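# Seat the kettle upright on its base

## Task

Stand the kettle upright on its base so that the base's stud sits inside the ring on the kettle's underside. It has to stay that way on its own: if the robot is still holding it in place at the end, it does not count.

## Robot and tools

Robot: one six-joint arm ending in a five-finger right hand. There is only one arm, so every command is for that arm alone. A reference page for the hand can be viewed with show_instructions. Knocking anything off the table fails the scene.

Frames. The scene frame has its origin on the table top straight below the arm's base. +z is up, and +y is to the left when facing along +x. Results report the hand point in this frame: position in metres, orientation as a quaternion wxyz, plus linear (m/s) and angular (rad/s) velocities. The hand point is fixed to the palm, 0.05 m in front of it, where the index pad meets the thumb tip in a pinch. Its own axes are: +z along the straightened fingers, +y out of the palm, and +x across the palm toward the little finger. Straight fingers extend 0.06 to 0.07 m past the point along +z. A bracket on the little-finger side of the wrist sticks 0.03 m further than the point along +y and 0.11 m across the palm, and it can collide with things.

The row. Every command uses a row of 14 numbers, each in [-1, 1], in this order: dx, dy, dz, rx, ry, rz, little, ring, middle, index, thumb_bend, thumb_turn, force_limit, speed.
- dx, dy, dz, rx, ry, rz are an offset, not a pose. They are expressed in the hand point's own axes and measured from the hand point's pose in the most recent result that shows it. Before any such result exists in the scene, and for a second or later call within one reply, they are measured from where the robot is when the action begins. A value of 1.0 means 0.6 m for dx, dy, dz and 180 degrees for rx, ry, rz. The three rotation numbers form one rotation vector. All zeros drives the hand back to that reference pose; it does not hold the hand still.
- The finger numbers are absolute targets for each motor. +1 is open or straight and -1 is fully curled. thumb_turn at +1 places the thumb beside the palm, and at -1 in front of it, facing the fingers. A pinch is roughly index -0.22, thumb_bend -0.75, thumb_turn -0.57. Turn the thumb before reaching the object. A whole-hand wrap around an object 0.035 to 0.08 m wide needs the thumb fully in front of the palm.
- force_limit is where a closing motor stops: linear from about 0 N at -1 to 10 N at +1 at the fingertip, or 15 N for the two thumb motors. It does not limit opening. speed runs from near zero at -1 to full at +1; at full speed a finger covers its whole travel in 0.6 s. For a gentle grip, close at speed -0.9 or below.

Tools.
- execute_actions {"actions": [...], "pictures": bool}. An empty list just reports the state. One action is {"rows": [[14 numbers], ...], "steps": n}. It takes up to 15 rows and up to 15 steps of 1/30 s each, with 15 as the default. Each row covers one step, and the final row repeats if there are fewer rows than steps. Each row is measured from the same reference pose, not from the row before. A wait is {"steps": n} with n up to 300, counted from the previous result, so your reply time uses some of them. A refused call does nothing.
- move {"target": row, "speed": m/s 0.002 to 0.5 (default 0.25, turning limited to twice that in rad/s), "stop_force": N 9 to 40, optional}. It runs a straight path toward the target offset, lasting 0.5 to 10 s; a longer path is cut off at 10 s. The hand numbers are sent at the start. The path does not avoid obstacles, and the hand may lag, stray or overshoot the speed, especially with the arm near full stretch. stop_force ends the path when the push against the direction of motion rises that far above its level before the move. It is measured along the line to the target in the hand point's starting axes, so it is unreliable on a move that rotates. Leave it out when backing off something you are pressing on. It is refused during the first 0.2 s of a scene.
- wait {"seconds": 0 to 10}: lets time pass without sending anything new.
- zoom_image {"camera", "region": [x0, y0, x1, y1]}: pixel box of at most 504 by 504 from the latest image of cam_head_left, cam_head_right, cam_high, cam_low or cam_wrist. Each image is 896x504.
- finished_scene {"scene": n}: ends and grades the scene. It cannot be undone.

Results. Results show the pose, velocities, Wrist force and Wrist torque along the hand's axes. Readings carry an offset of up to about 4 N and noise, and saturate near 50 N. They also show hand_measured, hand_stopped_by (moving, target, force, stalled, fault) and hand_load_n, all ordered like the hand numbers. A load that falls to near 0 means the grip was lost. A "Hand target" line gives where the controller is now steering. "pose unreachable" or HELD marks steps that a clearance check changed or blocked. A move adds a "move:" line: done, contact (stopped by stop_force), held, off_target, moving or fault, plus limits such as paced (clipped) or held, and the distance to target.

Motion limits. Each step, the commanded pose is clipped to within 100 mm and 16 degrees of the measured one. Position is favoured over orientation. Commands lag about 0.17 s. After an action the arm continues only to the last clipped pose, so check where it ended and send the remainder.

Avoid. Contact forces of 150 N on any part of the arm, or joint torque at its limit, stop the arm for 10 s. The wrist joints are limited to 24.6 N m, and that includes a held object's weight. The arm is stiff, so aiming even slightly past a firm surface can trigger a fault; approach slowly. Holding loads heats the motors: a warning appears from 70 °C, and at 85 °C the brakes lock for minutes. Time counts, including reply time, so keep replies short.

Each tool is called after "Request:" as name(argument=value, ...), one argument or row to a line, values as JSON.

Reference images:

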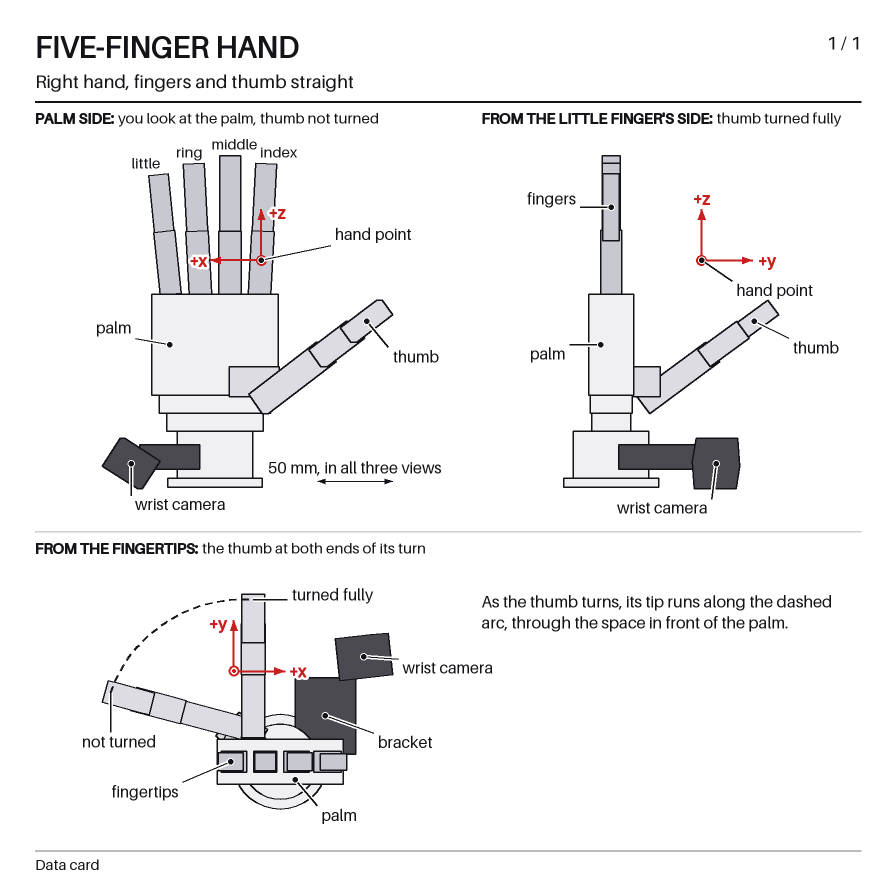

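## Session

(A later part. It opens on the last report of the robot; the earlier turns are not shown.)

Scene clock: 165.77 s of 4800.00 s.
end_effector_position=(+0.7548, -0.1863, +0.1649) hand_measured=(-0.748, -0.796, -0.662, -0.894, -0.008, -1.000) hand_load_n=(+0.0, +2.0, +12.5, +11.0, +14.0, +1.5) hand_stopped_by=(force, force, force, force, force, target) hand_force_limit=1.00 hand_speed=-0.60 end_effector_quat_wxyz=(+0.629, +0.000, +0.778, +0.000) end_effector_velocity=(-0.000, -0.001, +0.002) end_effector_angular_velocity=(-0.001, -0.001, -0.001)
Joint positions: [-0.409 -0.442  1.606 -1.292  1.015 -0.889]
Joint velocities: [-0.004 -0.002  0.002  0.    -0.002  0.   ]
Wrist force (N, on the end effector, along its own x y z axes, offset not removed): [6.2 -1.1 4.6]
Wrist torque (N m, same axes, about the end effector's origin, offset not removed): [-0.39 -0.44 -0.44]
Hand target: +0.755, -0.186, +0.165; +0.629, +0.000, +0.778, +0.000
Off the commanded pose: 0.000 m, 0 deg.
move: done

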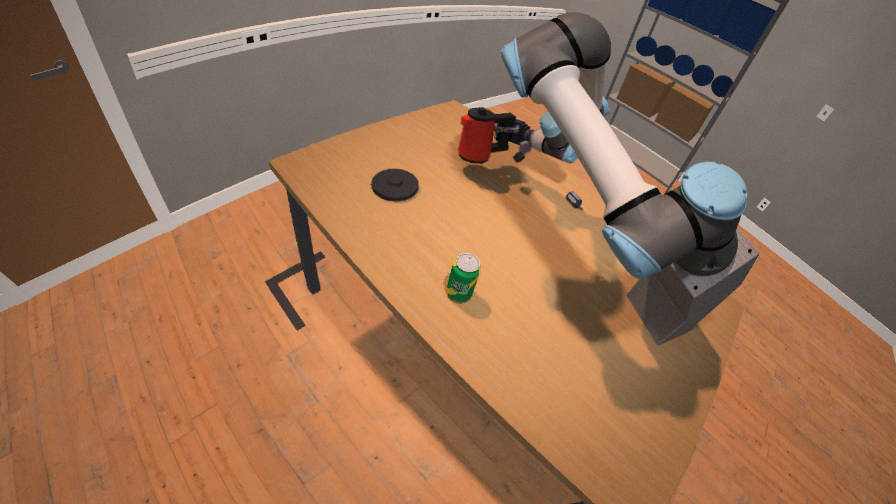

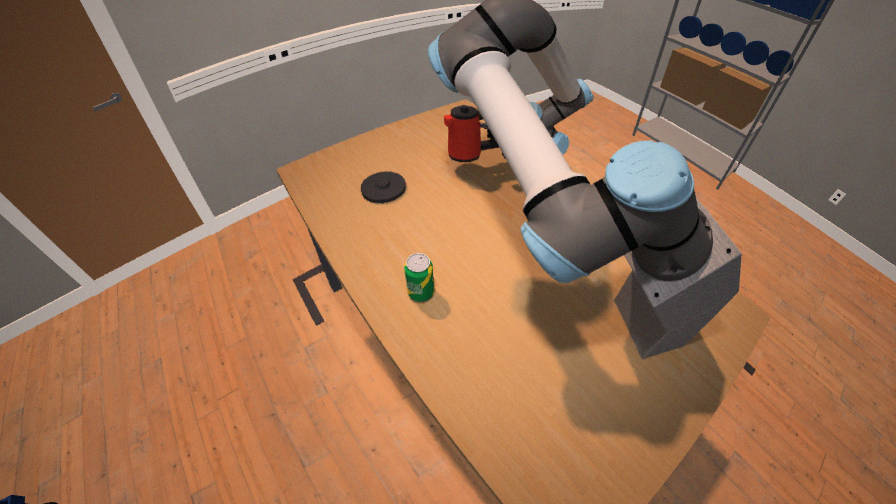

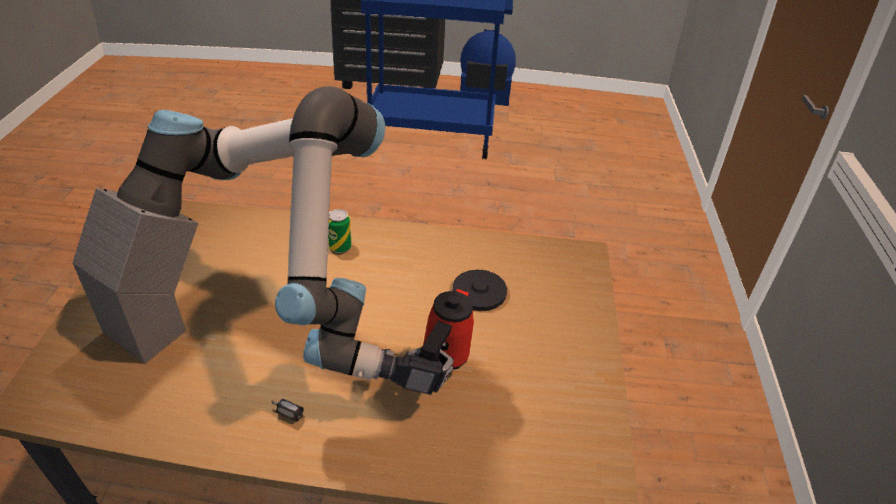

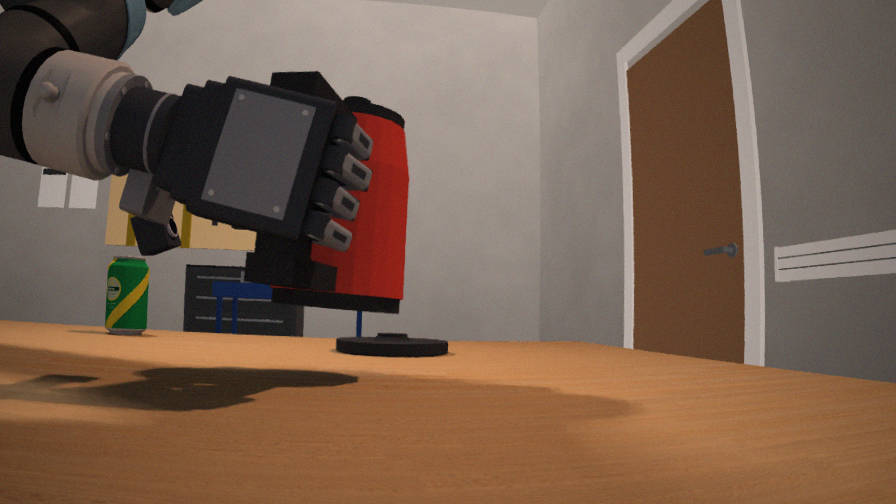

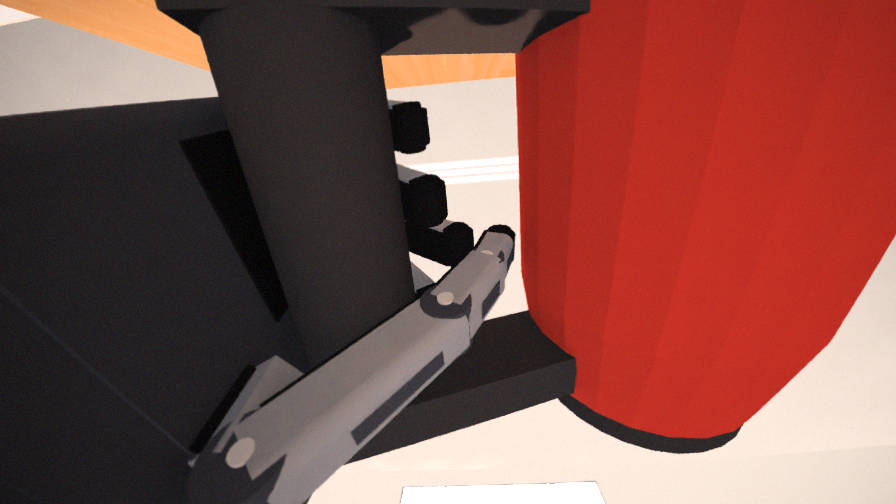

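Request:
zoom_image(
  camera="cam_low",
  region=[220, 60, 520, 380],
)

Request:
zoom_image(
  camera="cam_head_right",
  region=[350, 90, 530, 220],
)

Region (220, 60, 520, 380) of cam_low's 896x504 image, scaled by 1.575, with more detail than that image has; it fills the left 472 columns of this view, and the rest is white.

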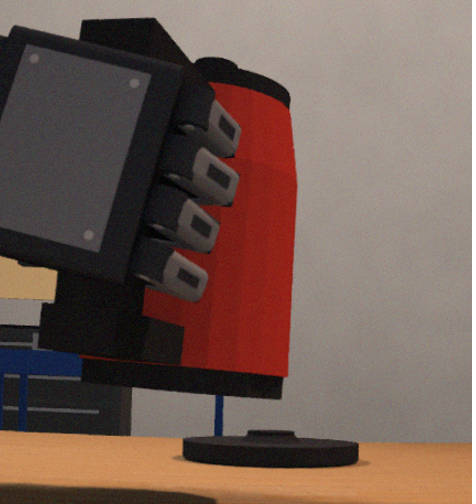

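Region (350, 90, 530, 220) of cam_head_right's 896x504 image, scaled by 2.800, with more detail than that image has.

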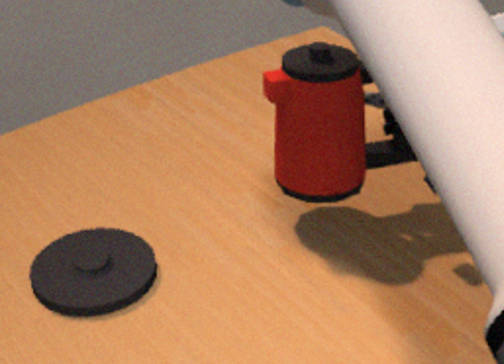

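Request:
move(
  target=[-0.0163, 0.475, 0.0766, 0, -0.0194, 0, -0.98, -0.98, -0.98, -0.98, -0.6, -1, 1.0, -0.6],
  speed=0.15,
)

Scene clock: 184.30 s of 4800.00 s.
end_effector_position=(+0.8024, +0.0986, +0.1653) hand_measured=(-0.748, -0.796, -0.662, -0.894, -0.008, -1.000) hand_load_n=(+0.0, +2.0, +12.0, +11.0, +14.0, +1.5) hand_stopped_by=(force, force, force, force, force, target) hand_force_limit=1.00 hand_speed=-0.60 end_effector_quat_wxyz=(+0.652, +0.000, +0.758, +0.000) end_effector_velocity=(+0.000, +0.002, -0.000) end_effector_angular_velocity=(+0.001, +0.000, +0.000)
Joint positions: [ 0.013 -0.776  1.696 -1.079  1.47  -0.935]
Joint velocities: [ 0.003 -0.001 -0.001  0.003  0.003  0.   ]
Wrist force (N, on the end effector, along its own x y z axes, offset not removed): [6.2 -2.0 4.1]
Wrist torque (N m, same axes, about the end effector's origin, offset not removed): [-0.52 -0.36 -0.55]
Hand target: +0.802, +0.099, +0.165; +0.652, +0.000, +0.758, +0.000
Off the commanded pose: 0.001 m, 0 deg.
After step 90, 13.13 s passed at rest.
move: done

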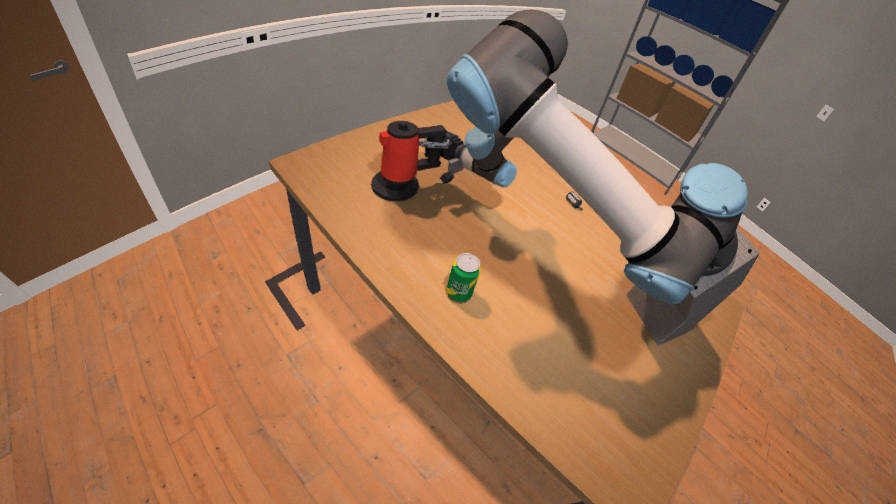

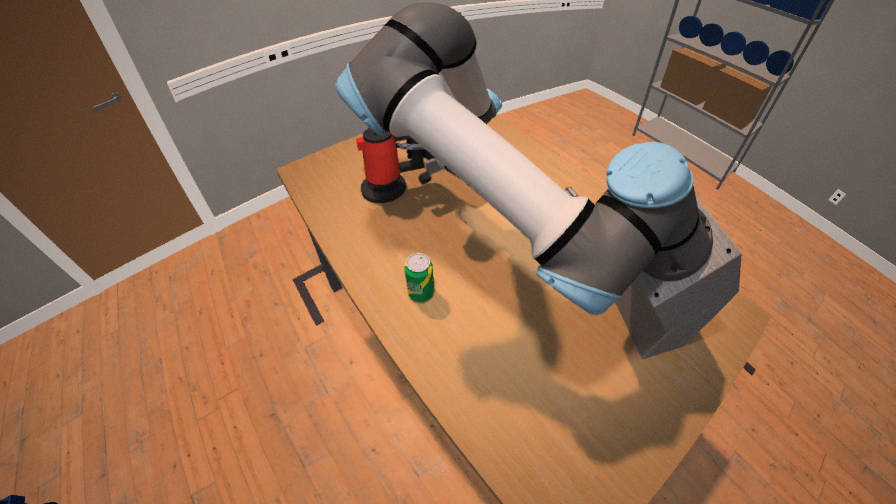

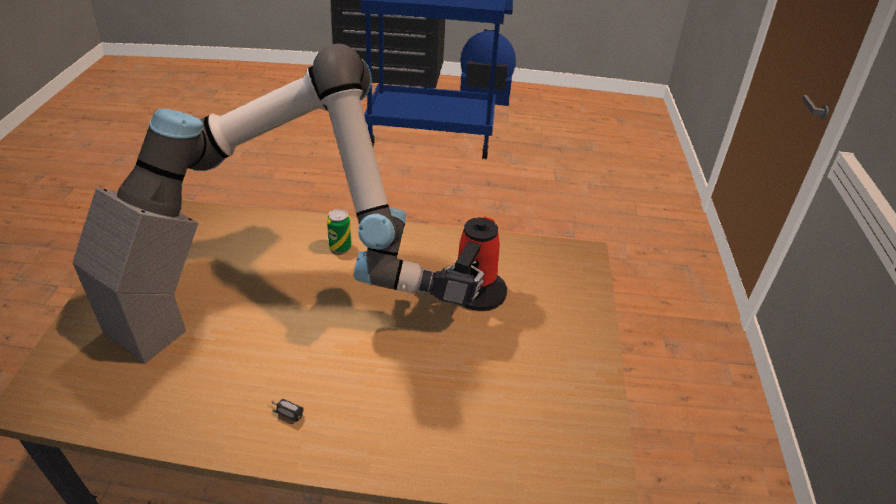

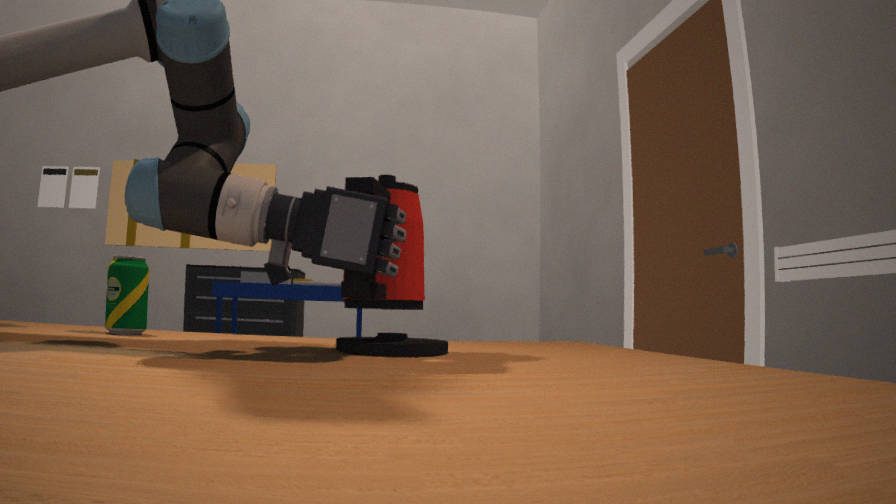

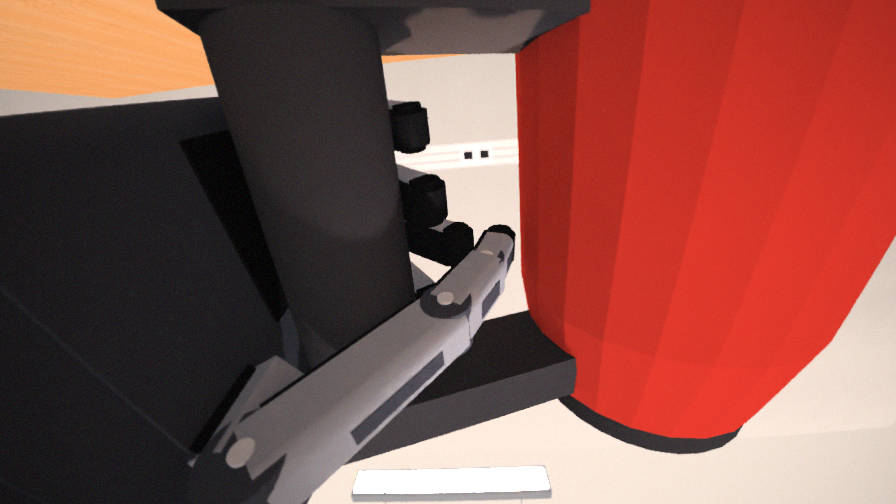

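Request:
zoom_image(
  camera="cam_low",
  region=[320, 270, 460, 370],
)

Request:
zoom_image(
  camera="cam_head_left",
  region=[350, 110, 470, 210],
)

Request:
zoom_image(
  camera="cam_head_right",
  region=[330, 115, 450, 215],
)

Region (320, 270, 460, 370) of cam_low's 896x504 image, scaled by 3.600, with more detail than that image has; it fills the top 360 rows of this view, and the rest is white.

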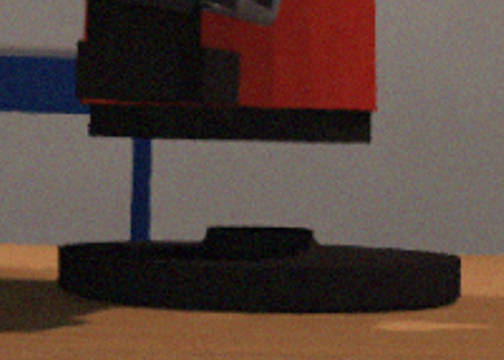

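Region (350, 110, 470, 210) of cam_head_left's 896x504 image, scaled by 4.200, with more detail than that image has.

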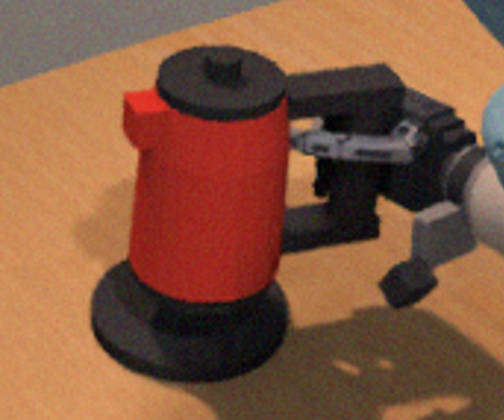

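Region (330, 115, 450, 215) of cam_head_right's 896x504 image, scaled by 4.200, with more detail than that image has.

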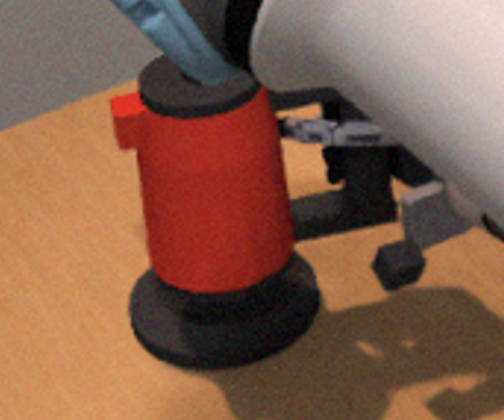

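Request:
move(
  target=[0.0367, 0, 0.0252, 0, 0, 0, -0.98, -0.98, -0.98, -0.98, -0.6, -1, 1.0, -0.6],
  speed=0.05,
)

Request:
zoom_image(
  camera="cam_low",
  region=[320, 270, 460, 370],
)

Request:
zoom_image(
  camera="cam_head_left",
  region=[350, 110, 470, 210],
)

Request:
zoom_image(
  camera="cam_head_right",
  region=[330, 115, 450, 215],
)

Scene clock: 208.10 s of 4800.00 s.
end_effector_position=(+0.8140, +0.0986, +0.1414) hand_measured=(-0.748, -0.796, -0.662, -0.894, -0.008, -1.000) hand_load_n=(+0.0, +2.0, +12.0, +11.0, +14.0, +1.5) hand_stopped_by=(force, force, force, force, force, target) hand_force_limit=1.00 hand_speed=-0.60 end_effector_quat_wxyz=(+0.652, +0.000, +0.758, +0.000) end_effector_velocity=(+0.001, -0.000, -0.001) end_effector_angular_velocity=(+0.001, +0.000, -0.000)
Joint positions: [ 0.038 -0.719  1.628 -1.068  1.495 -0.939]
Joint velocities: [ 0.     0.003 -0.004  0.001  0.     0.001]
Wrist force (N, on the end effector, along its own x y z axes, offset not removed): [5.8 -0.5 2.1]
Wrist torque (N m, same axes, about the end effector's origin, offset not removed): [-0.16 -0.20 -0.42]
Hand target: +0.814, +0.099, +0.141; +0.652, +0.000, +0.758, +0.000
Off the commanded pose: 0.000 m, 0 deg.
After step 90, 19.90 s passed at rest.
move: done

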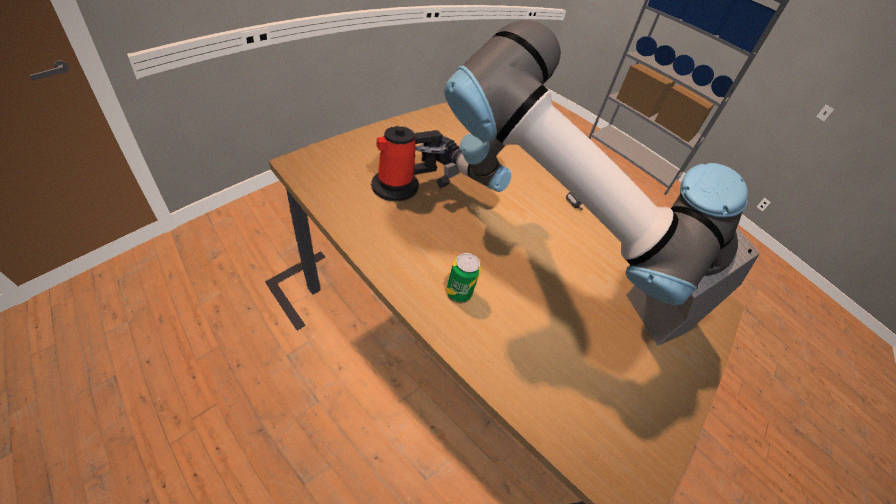

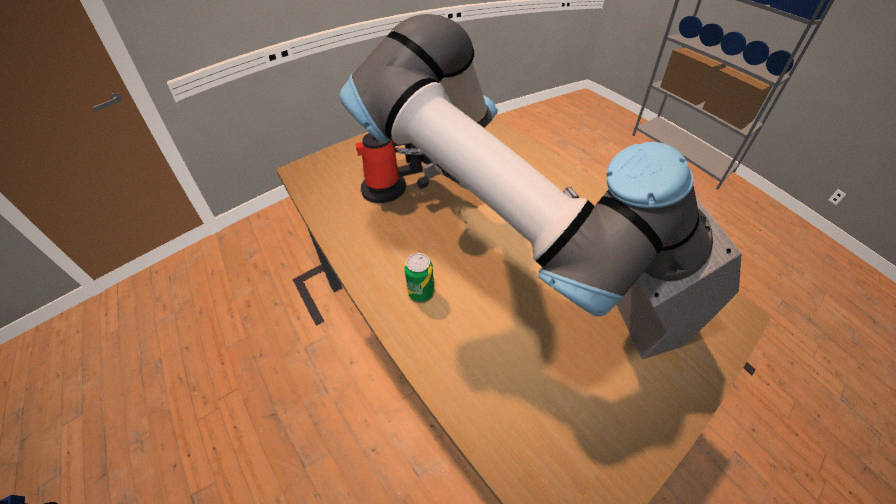

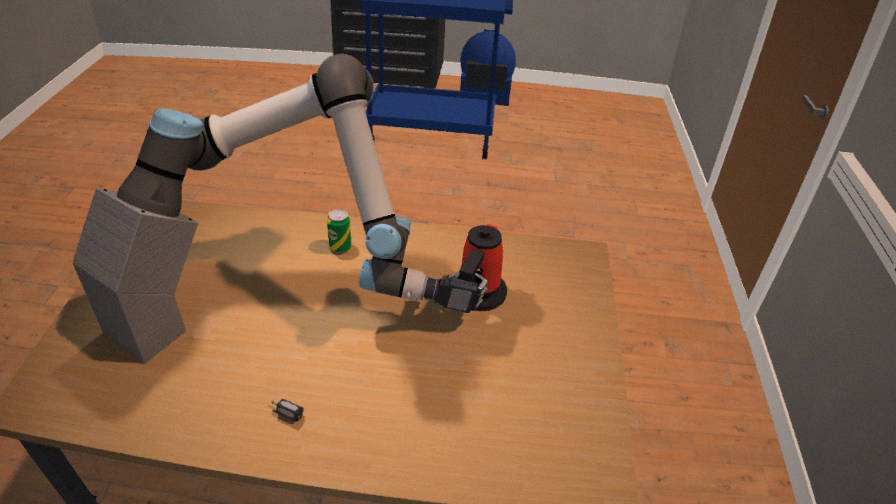

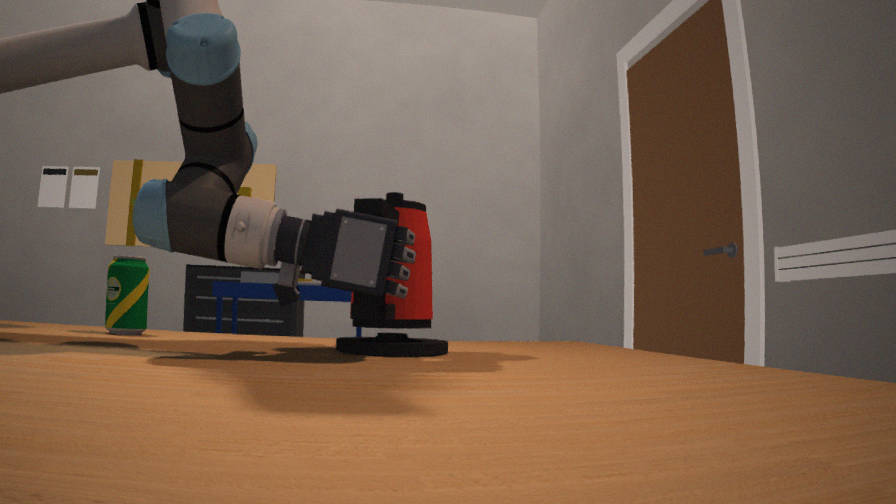

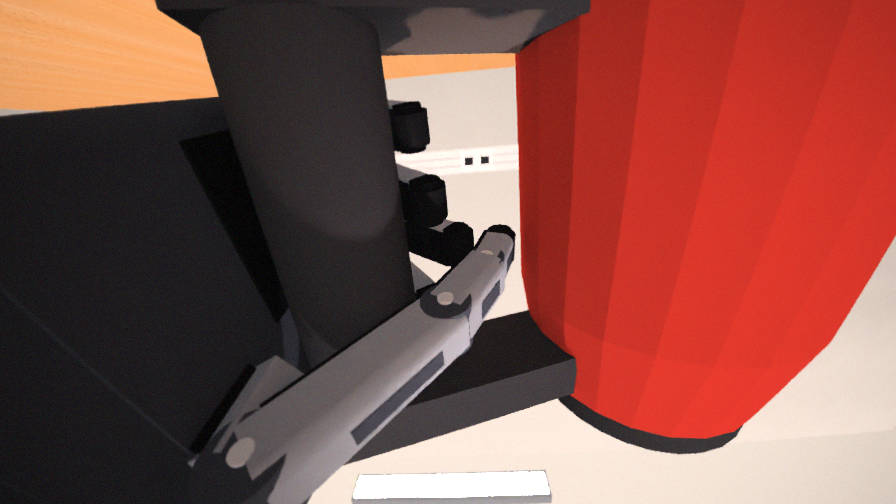

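Region (320, 270, 460, 370) of cam_low's 896x504 image, scaled by 3.600, with more detail than that image has; it fills the top 360 rows of this view, and the rest is white.

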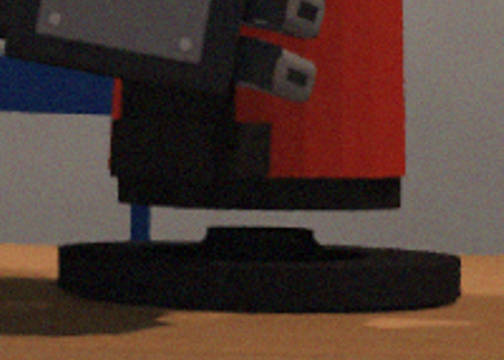

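Region (350, 110, 470, 210) of cam_head_left's 896x504 image, scaled by 4.200, with more detail than that image has.

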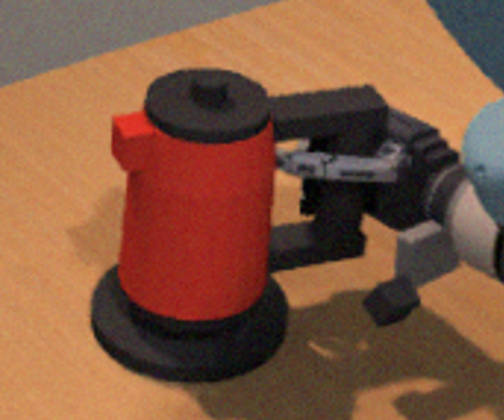

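Region (330, 115, 450, 215) of cam_head_right's 896x504 image, scaled by 4.200, with more detail than that image has.

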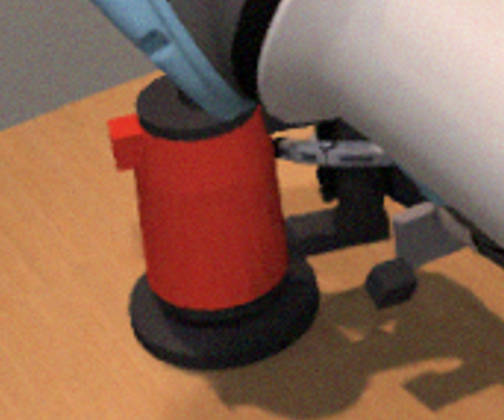

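Request:
zoom_image(
  camera="cam_head_left",
  region=[365, 155, 425, 205],
)

Request:
zoom_image(
  camera="cam_head_right",
  region=[353, 158, 413, 208],
)

Region (365, 155, 425, 205) of cam_head_left's 896x504 image, scaled by 8.400, with more detail than that image has.

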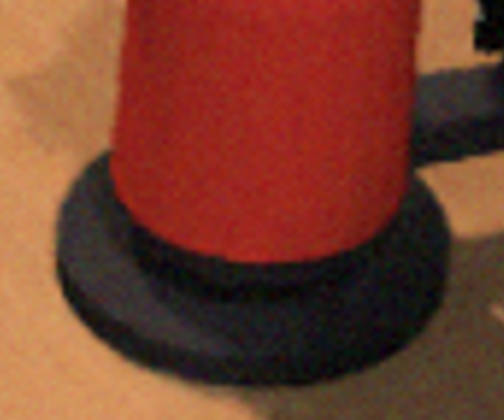

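Region (353, 158, 413, 208) of cam_head_right's 896x504 image, scaled by 8.400, with more detail than that image has.

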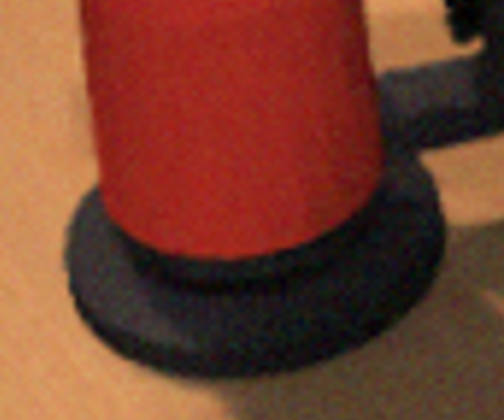

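Request:
move(
  target=[0.0345, -0.0012, 0.0057, 0, 0, 0, -0.98, -0.98, -0.98, -0.98, -0.6, -1, 1.0, -0.6],
  speed=0.012,
  stop_force=9,
)

Request:
zoom_image(
  camera="cam_low",
  region=[320, 270, 460, 370],
)

Scene clock: 218.70 s of 4800.00 s.
end_effector_position=(+0.8143, +0.0982, +0.1228) hand_measured=(-0.748, -0.796, -0.662, -0.894, -0.008, -1.000) hand_load_n=(+0.0, +1.0, +12.0, +10.5, +14.0, +1.0) hand_stopped_by=(force, force, force, force, force, target) hand_force_limit=1.00 hand_speed=-0.60 end_effector_quat_wxyz=(+0.652, +0.000, +0.758, +0.000) end_effector_velocity=(-0.001, +0.001, +0.002) end_effector_angular_velocity=(-0.000, +0.006, +0.002)
Joint positions: [ 0.056 -0.681  1.6   -1.078  1.513 -0.942]
Joint velocities: [-0.003 -0.007  0.007  0.004 -0.008 -0.   ]
Wrist force (N, on the end effector, along its own x y z axes, offset not removed): [1.1 -2.1 3.1]
Wrist torque (N m, same axes, about the end effector's origin, offset not removed): [-0.26 -0.36 -0.34]
Hand target: +0.814, +0.098, +0.123; +0.652, +0.000, +0.758, +0.000
Off the commanded pose: 0.002 m, 0 deg.
After step 90, 5.67 s passed at rest.
move: contact

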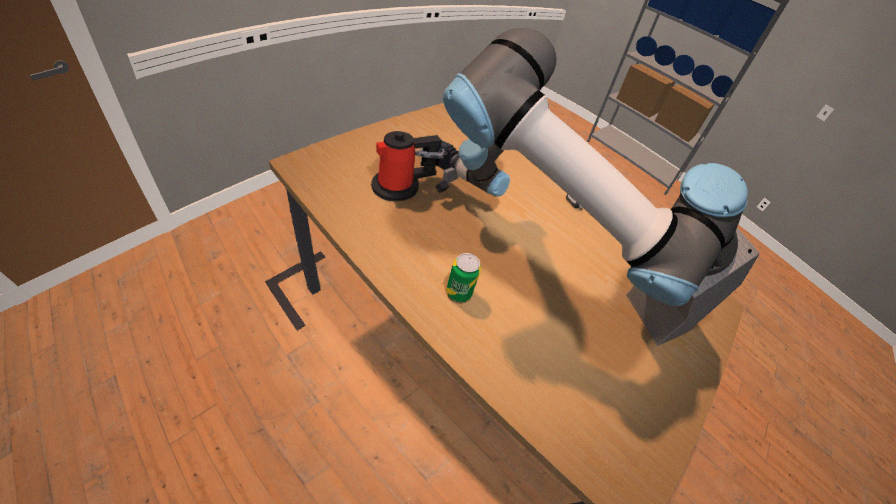

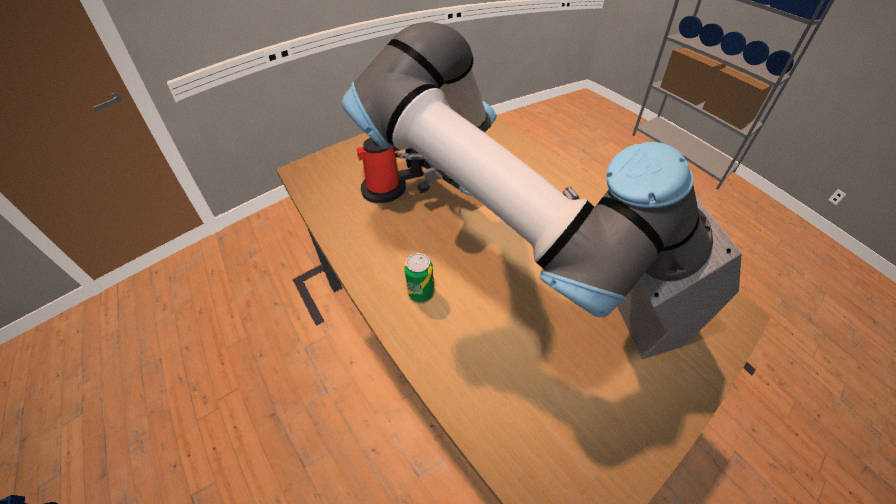

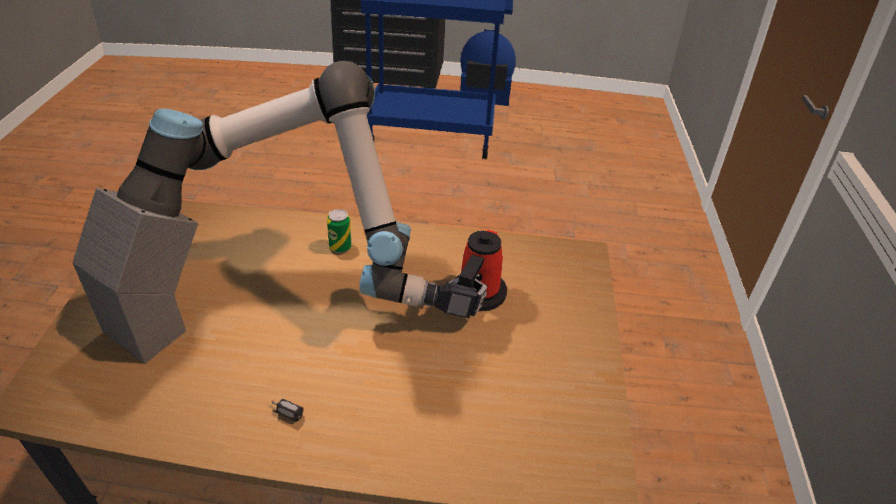

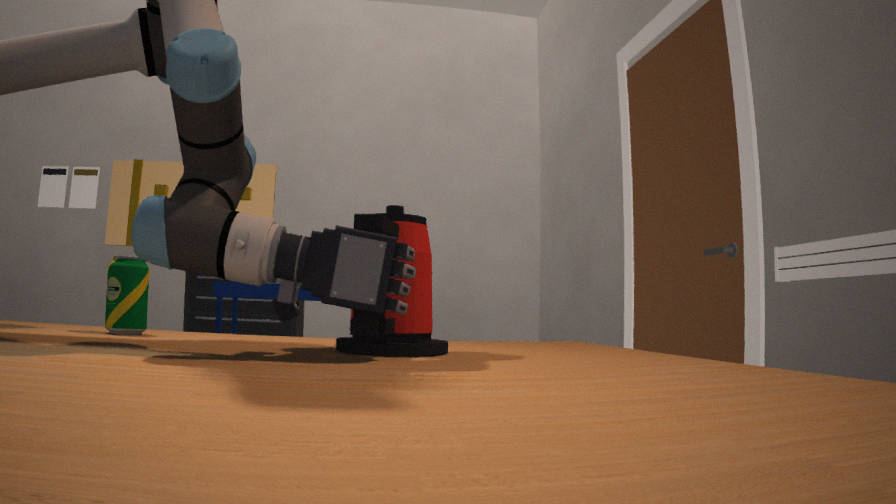

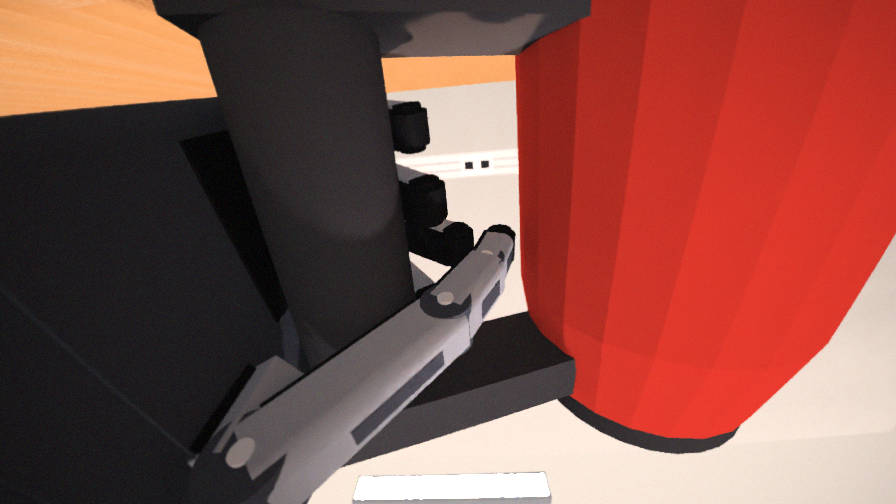

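Region (320, 270, 460, 370) of cam_low's 896x504 image, scaled by 3.600, with more detail than that image has; it fills the top 360 rows of this view, and the rest is white.

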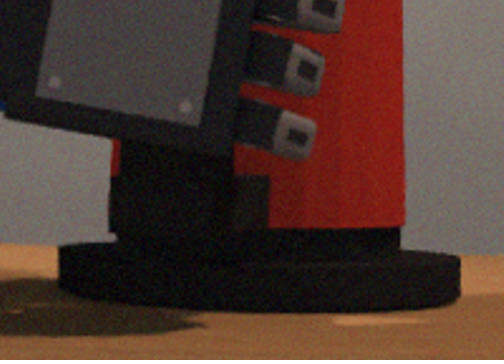

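Request:
move(
  target=[0, 0, 0, 0, 0, 0, 1, 1, 1, 1, 0.07, -1, 0.0, 0.4],
  speed=0.05,
)

Scene clock: 222.03 s of 4800.00 s.
end_effector_position=(+0.8143, +0.0982, +0.1228) hand_measured=(+1.000, +1.000, +1.000, +1.000, +0.070, -1.000) hand_load_n=(+0.0, +0.0, +0.0, +0.0, +0.0, +0.0) hand_stopped_by=(target, target, target, target, target, target) hand_force_limit=0.00 hand_speed=0.40 end_effector_quat_wxyz=(+0.652, +0.000, +0.758, +0.000) end_effector_velocity=(-0.000, +0.001, -0.000) end_effector_angular_velocity=(-0.000, +0.000, +0.001)
Joint positions: [ 0.056 -0.681  1.6   -1.078  1.513 -0.942]
Joint velocities: [ 0.001  0.    -0.     0.     0.    -0.   ]
Wrist force (N, on the end effector, along its own x y z axes, offset not removed): [-1.7 -5.1 3.3]
Wrist torque (N m, same axes, about the end effector's origin, offset not removed): [-0.77 0.00 -0.37]
Hand target: +0.814, +0.098, +0.123; +0.652, +0.000, +0.758, +0.000
Off the commanded pose: 0.000 m, 0 deg.
move: done

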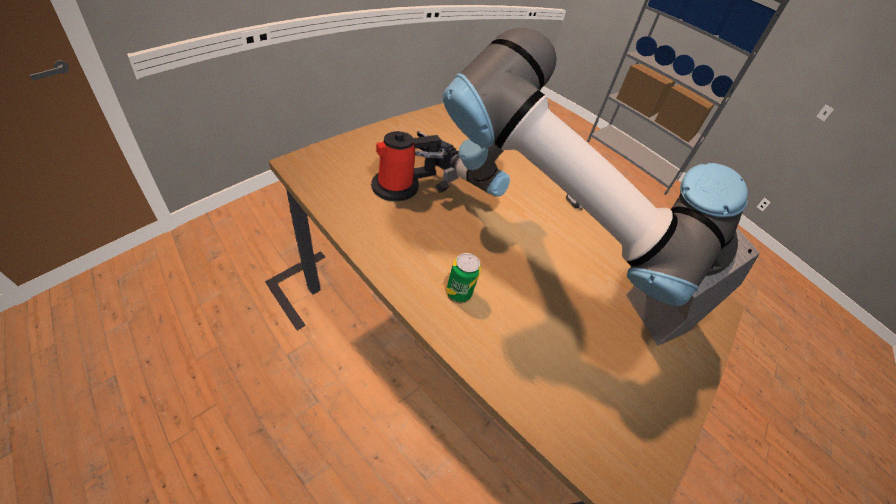

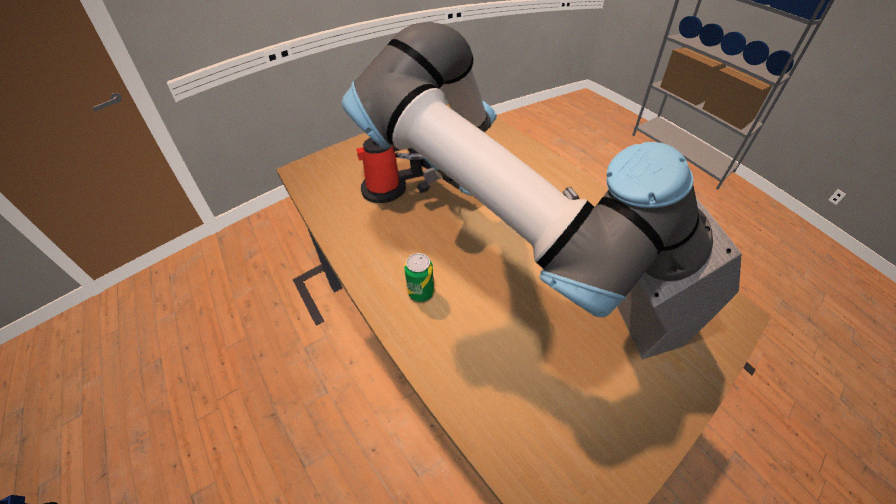

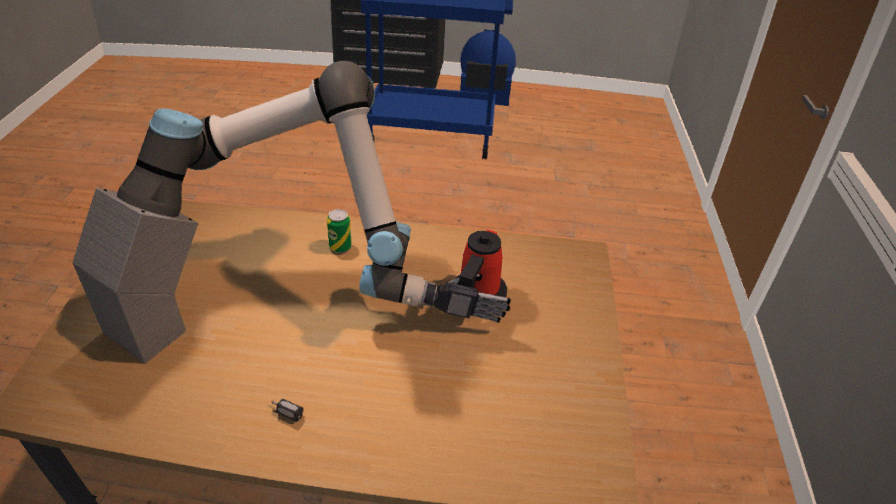

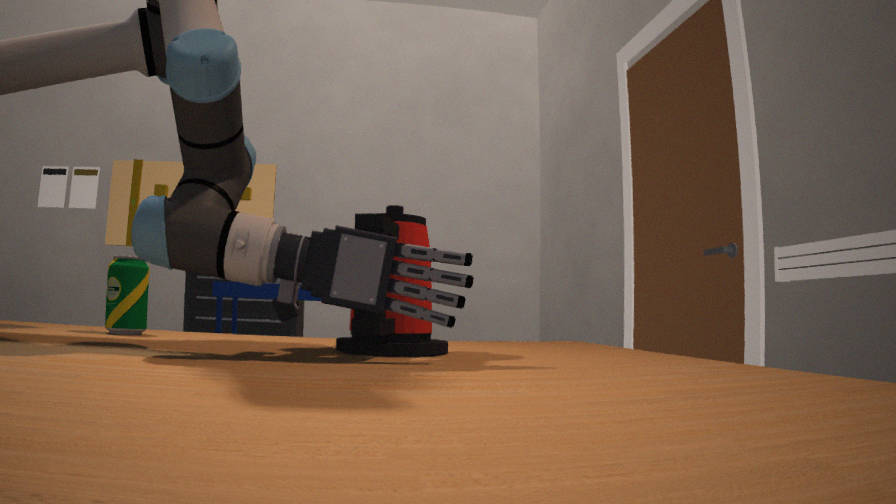

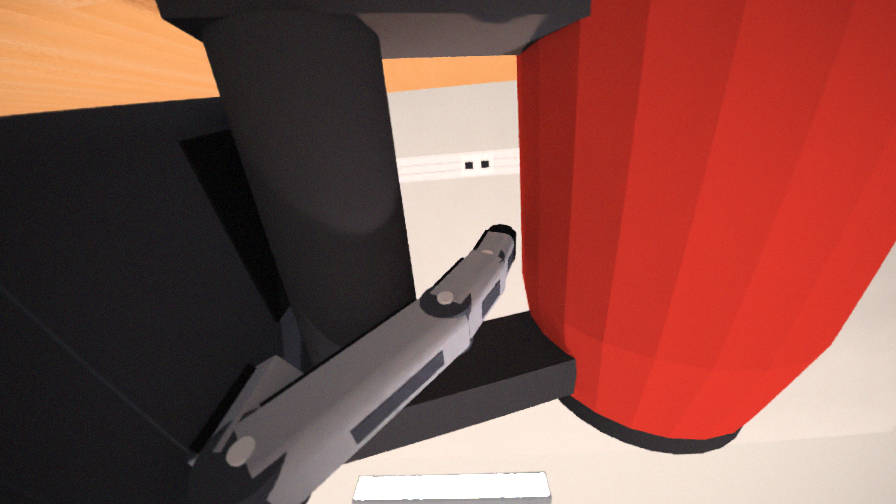

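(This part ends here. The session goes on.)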